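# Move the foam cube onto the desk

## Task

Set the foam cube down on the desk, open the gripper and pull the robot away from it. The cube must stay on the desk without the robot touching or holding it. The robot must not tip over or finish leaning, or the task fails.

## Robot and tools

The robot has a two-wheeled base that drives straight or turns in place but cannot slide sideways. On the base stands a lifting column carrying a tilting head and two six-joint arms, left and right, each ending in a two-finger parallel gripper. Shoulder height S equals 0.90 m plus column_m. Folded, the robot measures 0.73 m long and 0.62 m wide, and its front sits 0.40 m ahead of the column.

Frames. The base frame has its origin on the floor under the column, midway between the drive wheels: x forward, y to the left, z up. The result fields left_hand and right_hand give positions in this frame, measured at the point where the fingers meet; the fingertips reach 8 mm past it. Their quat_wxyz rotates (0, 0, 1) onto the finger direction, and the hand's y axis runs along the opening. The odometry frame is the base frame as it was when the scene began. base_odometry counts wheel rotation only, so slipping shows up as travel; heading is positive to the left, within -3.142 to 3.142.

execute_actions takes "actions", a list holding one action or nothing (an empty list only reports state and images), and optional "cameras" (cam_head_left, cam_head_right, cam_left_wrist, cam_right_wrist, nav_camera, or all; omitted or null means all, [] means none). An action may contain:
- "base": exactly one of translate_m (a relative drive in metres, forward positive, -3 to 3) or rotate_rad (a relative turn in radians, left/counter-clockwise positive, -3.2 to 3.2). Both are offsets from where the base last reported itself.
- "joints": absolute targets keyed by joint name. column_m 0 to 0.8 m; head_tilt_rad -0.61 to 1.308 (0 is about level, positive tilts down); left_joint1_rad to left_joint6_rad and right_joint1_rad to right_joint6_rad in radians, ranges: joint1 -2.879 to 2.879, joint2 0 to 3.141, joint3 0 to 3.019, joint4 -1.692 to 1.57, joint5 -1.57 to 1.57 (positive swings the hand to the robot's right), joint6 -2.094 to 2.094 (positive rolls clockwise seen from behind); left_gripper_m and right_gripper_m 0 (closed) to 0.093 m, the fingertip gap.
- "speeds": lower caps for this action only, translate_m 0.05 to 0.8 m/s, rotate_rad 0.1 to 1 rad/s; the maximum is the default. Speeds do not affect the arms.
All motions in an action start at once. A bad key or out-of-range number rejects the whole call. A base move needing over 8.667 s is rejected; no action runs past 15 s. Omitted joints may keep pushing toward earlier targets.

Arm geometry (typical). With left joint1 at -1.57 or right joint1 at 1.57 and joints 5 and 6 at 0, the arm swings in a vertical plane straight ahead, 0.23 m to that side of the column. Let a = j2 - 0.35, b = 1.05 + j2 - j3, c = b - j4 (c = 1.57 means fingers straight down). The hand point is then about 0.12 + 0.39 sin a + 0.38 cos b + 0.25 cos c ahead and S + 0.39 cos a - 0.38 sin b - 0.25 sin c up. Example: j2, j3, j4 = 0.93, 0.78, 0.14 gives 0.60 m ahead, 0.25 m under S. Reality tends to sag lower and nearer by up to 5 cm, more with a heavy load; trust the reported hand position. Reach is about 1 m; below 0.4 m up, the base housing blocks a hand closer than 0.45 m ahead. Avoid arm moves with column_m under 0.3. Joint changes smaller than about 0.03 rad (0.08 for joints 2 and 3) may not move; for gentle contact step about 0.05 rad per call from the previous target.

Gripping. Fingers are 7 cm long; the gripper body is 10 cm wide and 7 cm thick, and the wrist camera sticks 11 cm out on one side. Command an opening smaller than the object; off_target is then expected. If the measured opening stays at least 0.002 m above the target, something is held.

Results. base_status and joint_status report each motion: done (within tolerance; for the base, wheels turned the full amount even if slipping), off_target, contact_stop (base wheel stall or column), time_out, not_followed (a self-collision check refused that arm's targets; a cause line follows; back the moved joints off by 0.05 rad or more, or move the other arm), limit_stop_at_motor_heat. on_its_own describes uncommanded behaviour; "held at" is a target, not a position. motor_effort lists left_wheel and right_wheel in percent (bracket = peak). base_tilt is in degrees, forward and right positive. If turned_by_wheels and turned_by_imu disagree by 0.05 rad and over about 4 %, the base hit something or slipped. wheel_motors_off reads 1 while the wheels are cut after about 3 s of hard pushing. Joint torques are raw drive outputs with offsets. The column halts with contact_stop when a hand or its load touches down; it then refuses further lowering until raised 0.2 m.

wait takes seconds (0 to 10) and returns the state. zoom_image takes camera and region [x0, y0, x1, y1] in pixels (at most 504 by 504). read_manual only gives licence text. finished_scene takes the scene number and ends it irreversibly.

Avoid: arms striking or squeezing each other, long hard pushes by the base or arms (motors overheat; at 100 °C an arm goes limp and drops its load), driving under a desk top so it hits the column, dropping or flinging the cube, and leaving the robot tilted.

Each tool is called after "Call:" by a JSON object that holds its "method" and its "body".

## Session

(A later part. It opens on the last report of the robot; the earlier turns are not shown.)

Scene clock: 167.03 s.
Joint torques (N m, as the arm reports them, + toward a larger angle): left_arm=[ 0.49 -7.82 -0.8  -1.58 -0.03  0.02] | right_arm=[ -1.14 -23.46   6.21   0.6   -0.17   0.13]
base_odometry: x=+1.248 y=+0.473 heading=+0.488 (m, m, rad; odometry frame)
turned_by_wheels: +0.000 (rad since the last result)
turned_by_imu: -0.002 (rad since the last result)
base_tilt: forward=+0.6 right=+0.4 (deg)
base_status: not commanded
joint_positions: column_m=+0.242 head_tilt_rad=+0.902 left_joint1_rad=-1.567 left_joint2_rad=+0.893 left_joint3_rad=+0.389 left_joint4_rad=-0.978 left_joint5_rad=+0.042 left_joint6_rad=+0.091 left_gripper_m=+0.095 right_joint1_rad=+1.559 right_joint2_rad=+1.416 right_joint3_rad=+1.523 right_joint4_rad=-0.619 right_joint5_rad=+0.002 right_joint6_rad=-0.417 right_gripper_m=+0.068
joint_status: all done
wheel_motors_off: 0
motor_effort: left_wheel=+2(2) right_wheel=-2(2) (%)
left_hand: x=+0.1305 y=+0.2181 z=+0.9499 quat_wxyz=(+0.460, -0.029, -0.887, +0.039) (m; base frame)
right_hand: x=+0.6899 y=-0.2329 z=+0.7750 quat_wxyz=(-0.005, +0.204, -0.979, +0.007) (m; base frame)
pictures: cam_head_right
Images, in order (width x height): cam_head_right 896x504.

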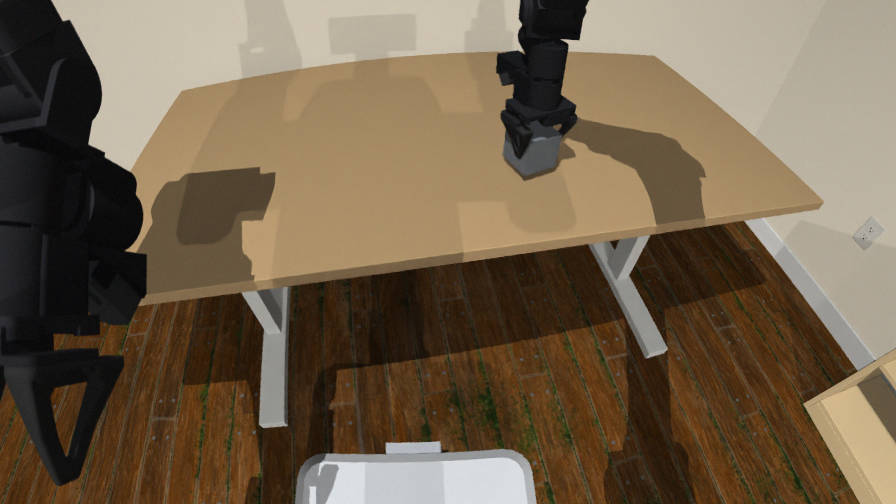

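Call:
{"method": "execute_actions", "body": {"actions": [{"joints":{"column_m":0.225}}], "cameras": ["cam_head_right"]}}

Call:
{"method": "zoom_image", "body": {"camera": "cam_head_right", "region": [480, 90, 600, 200]}}

Scene clock: 170.13 s.
Joint torques (N m, as the arm reports them, + toward a larger angle): left_arm=[ 0.48 -7.88 -0.74 -1.57 -0.03  0.02] | right_arm=[ -1.09 -23.6    6.14   0.62  -0.17   0.13]
base_odometry: x=+1.248 y=+0.473 heading=+0.488 (m, m, rad; odometry frame)
turned_by_wheels: +0.000 (rad since the last result)
turned_by_imu: -0.001 (rad since the last result)
base_tilt: forward=+0.7 right=+0.4 (deg)
base_status: not commanded
joint_positions: column_m=+0.225 head_tilt_rad=+0.902 left_joint1_rad=-1.567 left_joint2_rad=+0.893 left_joint3_rad=+0.389 left_joint4_rad=-0.978 left_joint5_rad=+0.042 left_joint6_rad=+0.091 left_gripper_m=+0.095 right_joint1_rad=+1.559 right_joint2_rad=+1.415 right_joint3_rad=+1.523 right_joint4_rad=-0.620 right_joint5_rad=+0.002 right_joint6_rad=-0.417 right_gripper_m=+0.068
joint_status: all done
wheel_motors_off: 0
motor_effort: left_wheel=+2(3) right_wheel=-2(2) (%)
left_hand: x=+0.1305 y=+0.2181 z=+0.9329 quat_wxyz=(+0.460, -0.029, -0.887, +0.039) (m; base frame)
right_hand: x=+0.6898 y=-0.2329 z=+0.7585 quat_wxyz=(-0.005, +0.204, -0.979, +0.007) (m; base frame)
pictures: cam_head_right
Images, in order (width x height): cam_head_right 896x504.

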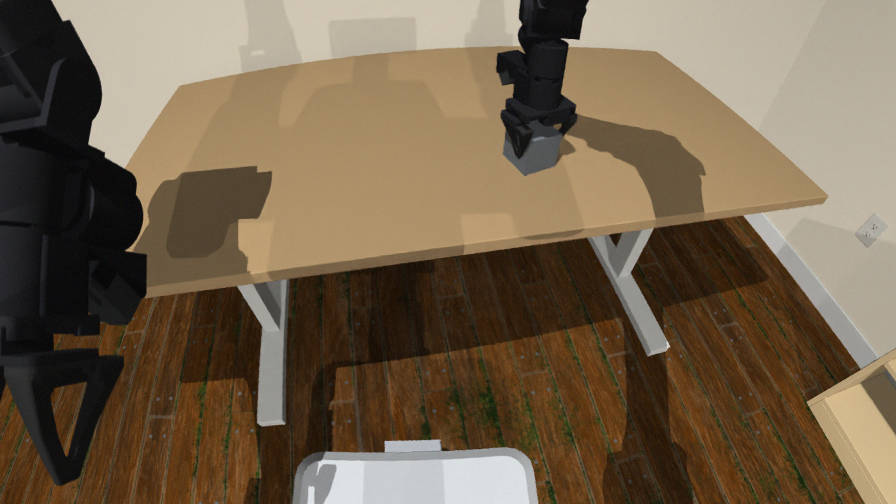

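Region (480, 90, 600, 200) of cam_head_right's 896x504 image, scaled by 4.200, with more detail than that image has; it fills the top 462 rows of this view, and the rest is white.

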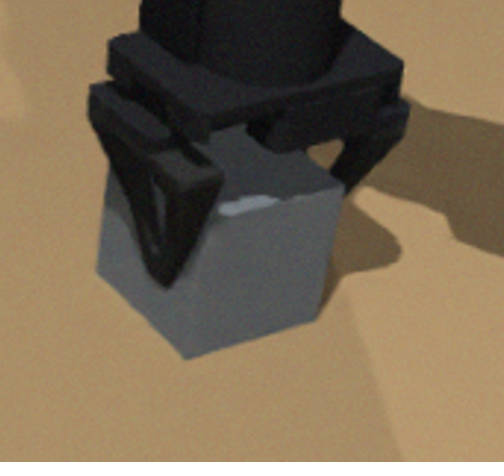

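Touching down. Release, lift clear, back away.

Call:
{"method": "execute_actions", "body": {"actions": [{"joints":{"right_gripper_m":0.093}}], "cameras": ["cam_right_wrist"]}}

Call:
{"method": "execute_actions", "body": {"actions": [{"joints":{"column_m":0.295}}], "cameras": ["cam_right_wrist"]}}

Scene clock: 172.90 s.
Joint torques (N m, as the arm reports them, + toward a larger angle): left_arm=[ 0.44 -7.79 -0.71 -1.59 -0.03  0.02] | right_arm=[ -1.07 -23.56   6.13   0.62  -0.16   0.13]
base_odometry: x=+1.248 y=+0.473 heading=+0.488 (m, m, rad; odometry frame)
turned_by_wheels: +0.000 (rad since the last result)
turned_by_imu: -0.001 (rad since the last result)
base_tilt: forward=+0.6 right=+0.5 (deg)
base_status: not commanded
joint_positions: column_m=+0.225 head_tilt_rad=+0.902 left_joint1_rad=-1.567 left_joint2_rad=+0.893 left_joint3_rad=+0.389 left_joint4_rad=-0.978 left_joint5_rad=+0.042 left_joint6_rad=+0.091 left_gripper_m=+0.095 right_joint1_rad=+1.559 right_joint2_rad=+1.415 right_joint3_rad=+1.523 right_joint4_rad=-0.620 right_joint5_rad=+0.002 right_joint6_rad=-0.417 right_gripper_m=+0.093
joint_status: all done
wheel_motors_off: 0
motor_effort: left_wheel=+2(3) right_wheel=-2(2) (%)
left_hand: x=+0.1305 y=+0.2181 z=+0.9329 quat_wxyz=(+0.460, -0.029, -0.887, +0.039) (m; base frame)
right_hand: x=+0.6898 y=-0.2328 z=+0.7585 quat_wxyz=(-0.005, +0.204, -0.979, +0.007) (m; base frame)
pictures: cam_right_wrist
Images, in order (width x height): cam_right_wrist 616x616.

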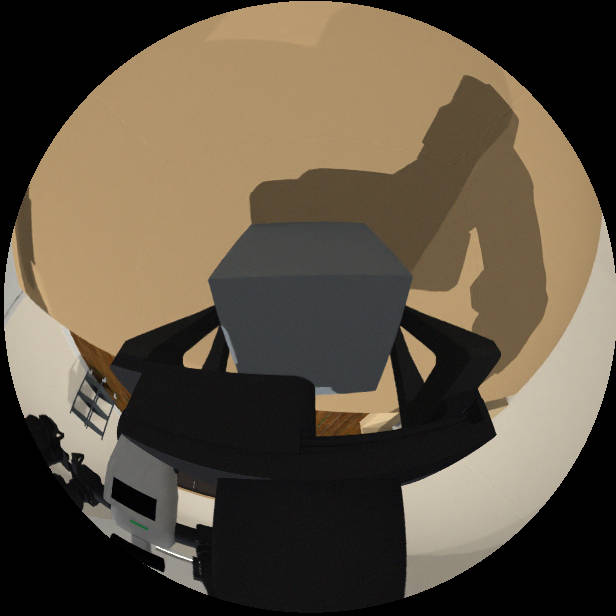

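Scene clock: 174.40 s.
Joint torques (N m, as the arm reports them, + toward a larger angle): left_arm=[ 0.48 -7.85 -0.76 -1.57 -0.03  0.02] | right_arm=[ -1.08 -23.64   6.17   0.62  -0.16   0.13]
base_odometry: x=+1.248 y=+0.473 heading=+0.488 (m, m, rad; odometry frame)
turned_by_wheels: +0.000 (rad since the last result)
turned_by_imu: -0.001 (rad since the last result)
base_tilt: forward=+0.7 right=+0.4 (deg)
base_status: not commanded
joint_positions: column_m=+0.295 head_tilt_rad=+0.902 left_joint1_rad=-1.567 left_joint2_rad=+0.893 left_joint3_rad=+0.389 left_joint4_rad=-0.978 left_joint5_rad=+0.042 left_joint6_rad=+0.091 left_gripper_m=+0.095 right_joint1_rad=+1.559 right_joint2_rad=+1.415 right_joint3_rad=+1.523 right_joint4_rad=-0.620 right_joint5_rad=+0.002 right_joint6_rad=-0.417 right_gripper_m=+0.093
joint_status: all done
wheel_motors_off: 0
motor_effort: left_wheel=+2(3) right_wheel=-2(2) (%)
left_hand: x=+0.1305 y=+0.2181 z=+1.0027 quat_wxyz=(+0.460, -0.029, -0.887, +0.039) (m; base frame)
right_hand: x=+0.6898 y=-0.2328 z=+0.8283 quat_wxyz=(-0.005, +0.204, -0.979, +0.007) (m; base frame)
pictures: cam_right_wrist
Images, in order (width x height): cam_right_wrist 616x616.

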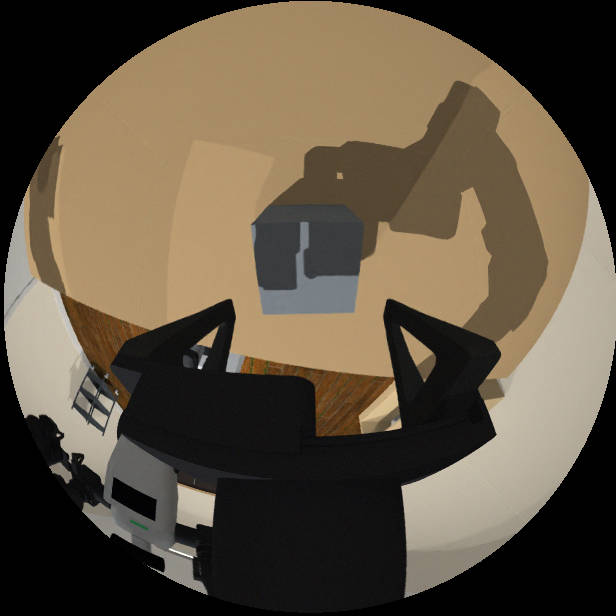

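Call:
{"method": "execute_actions", "body": {"actions": [{"base":{"translate_m":-0.6},"joints":{"column_m":0.34,"head_tilt_rad":0.6}}], "cameras": ["cam_head_left","cam_head_right"]}}

Scene clock: 178.57 s.
Joint torques (N m, as the arm reports them, + toward a larger angle): left_arm=[ 0.45 -7.85 -0.59 -1.58 -0.03  0.02] | right_arm=[ -1.05 -23.43   6.26   0.59  -0.16   0.13]
base_odometry: x=+0.718 y=+0.192 heading=+0.489 (m, m, rad; odometry frame)
turned_by_wheels: +0.001 (rad since the last result)
turned_by_imu: -0.001 (rad since the last result)
base_tilt: forward=+0.7 right=+0.4 (deg)
base_status: done
joint_positions: column_m=+0.340 head_tilt_rad=+0.617 left_joint1_rad=-1.567 left_joint2_rad=+0.893 left_joint3_rad=+0.386 left_joint4_rad=-0.978 left_joint5_rad=+0.042 left_joint6_rad=+0.091 left_gripper_m=+0.095 right_joint1_rad=+1.559 right_joint2_rad=+1.415 right_joint3_rad=+1.522 right_joint4_rad=-0.620 right_joint5_rad=+0.002 right_joint6_rad=-0.417 right_gripper_m=+0.093
joint_status: all done
wheel_motors_off: 0
motor_effort: left_wheel=+1(49) right_wheel=-1(30) (%)
left_hand: x=+0.1290 y=+0.2181 z=+1.0484 quat_wxyz=(+0.461, -0.029, -0.886, +0.039) (m; base frame)
right_hand: x=+0.6887 y=-0.2328 z=+0.8729 quat_wxyz=(-0.004, +0.204, -0.979, +0.007) (m; base frame)
pictures: cam_head_left, cam_head_right
Images, in order (width x height): cam_head_left 896x504, cam_head_right 896x504.

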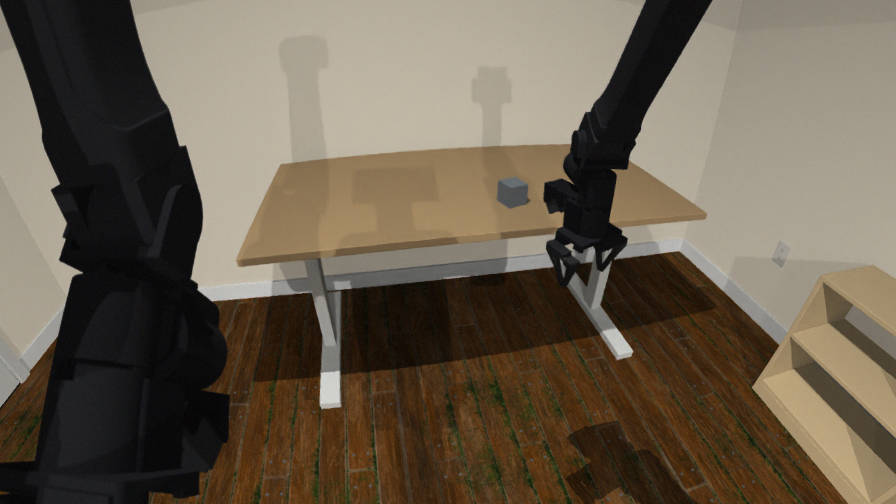

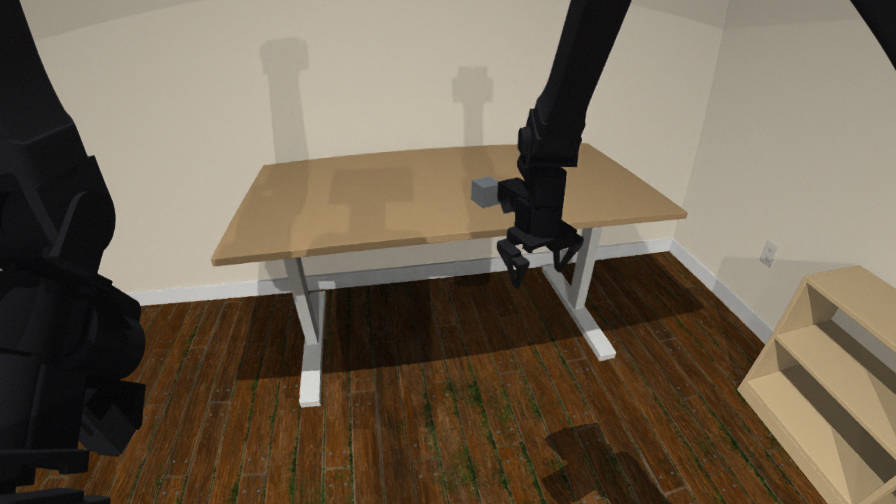

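Call:
{"method": "finished_scene", "body": {"scene": 2}}

The scene is finished: the task was done.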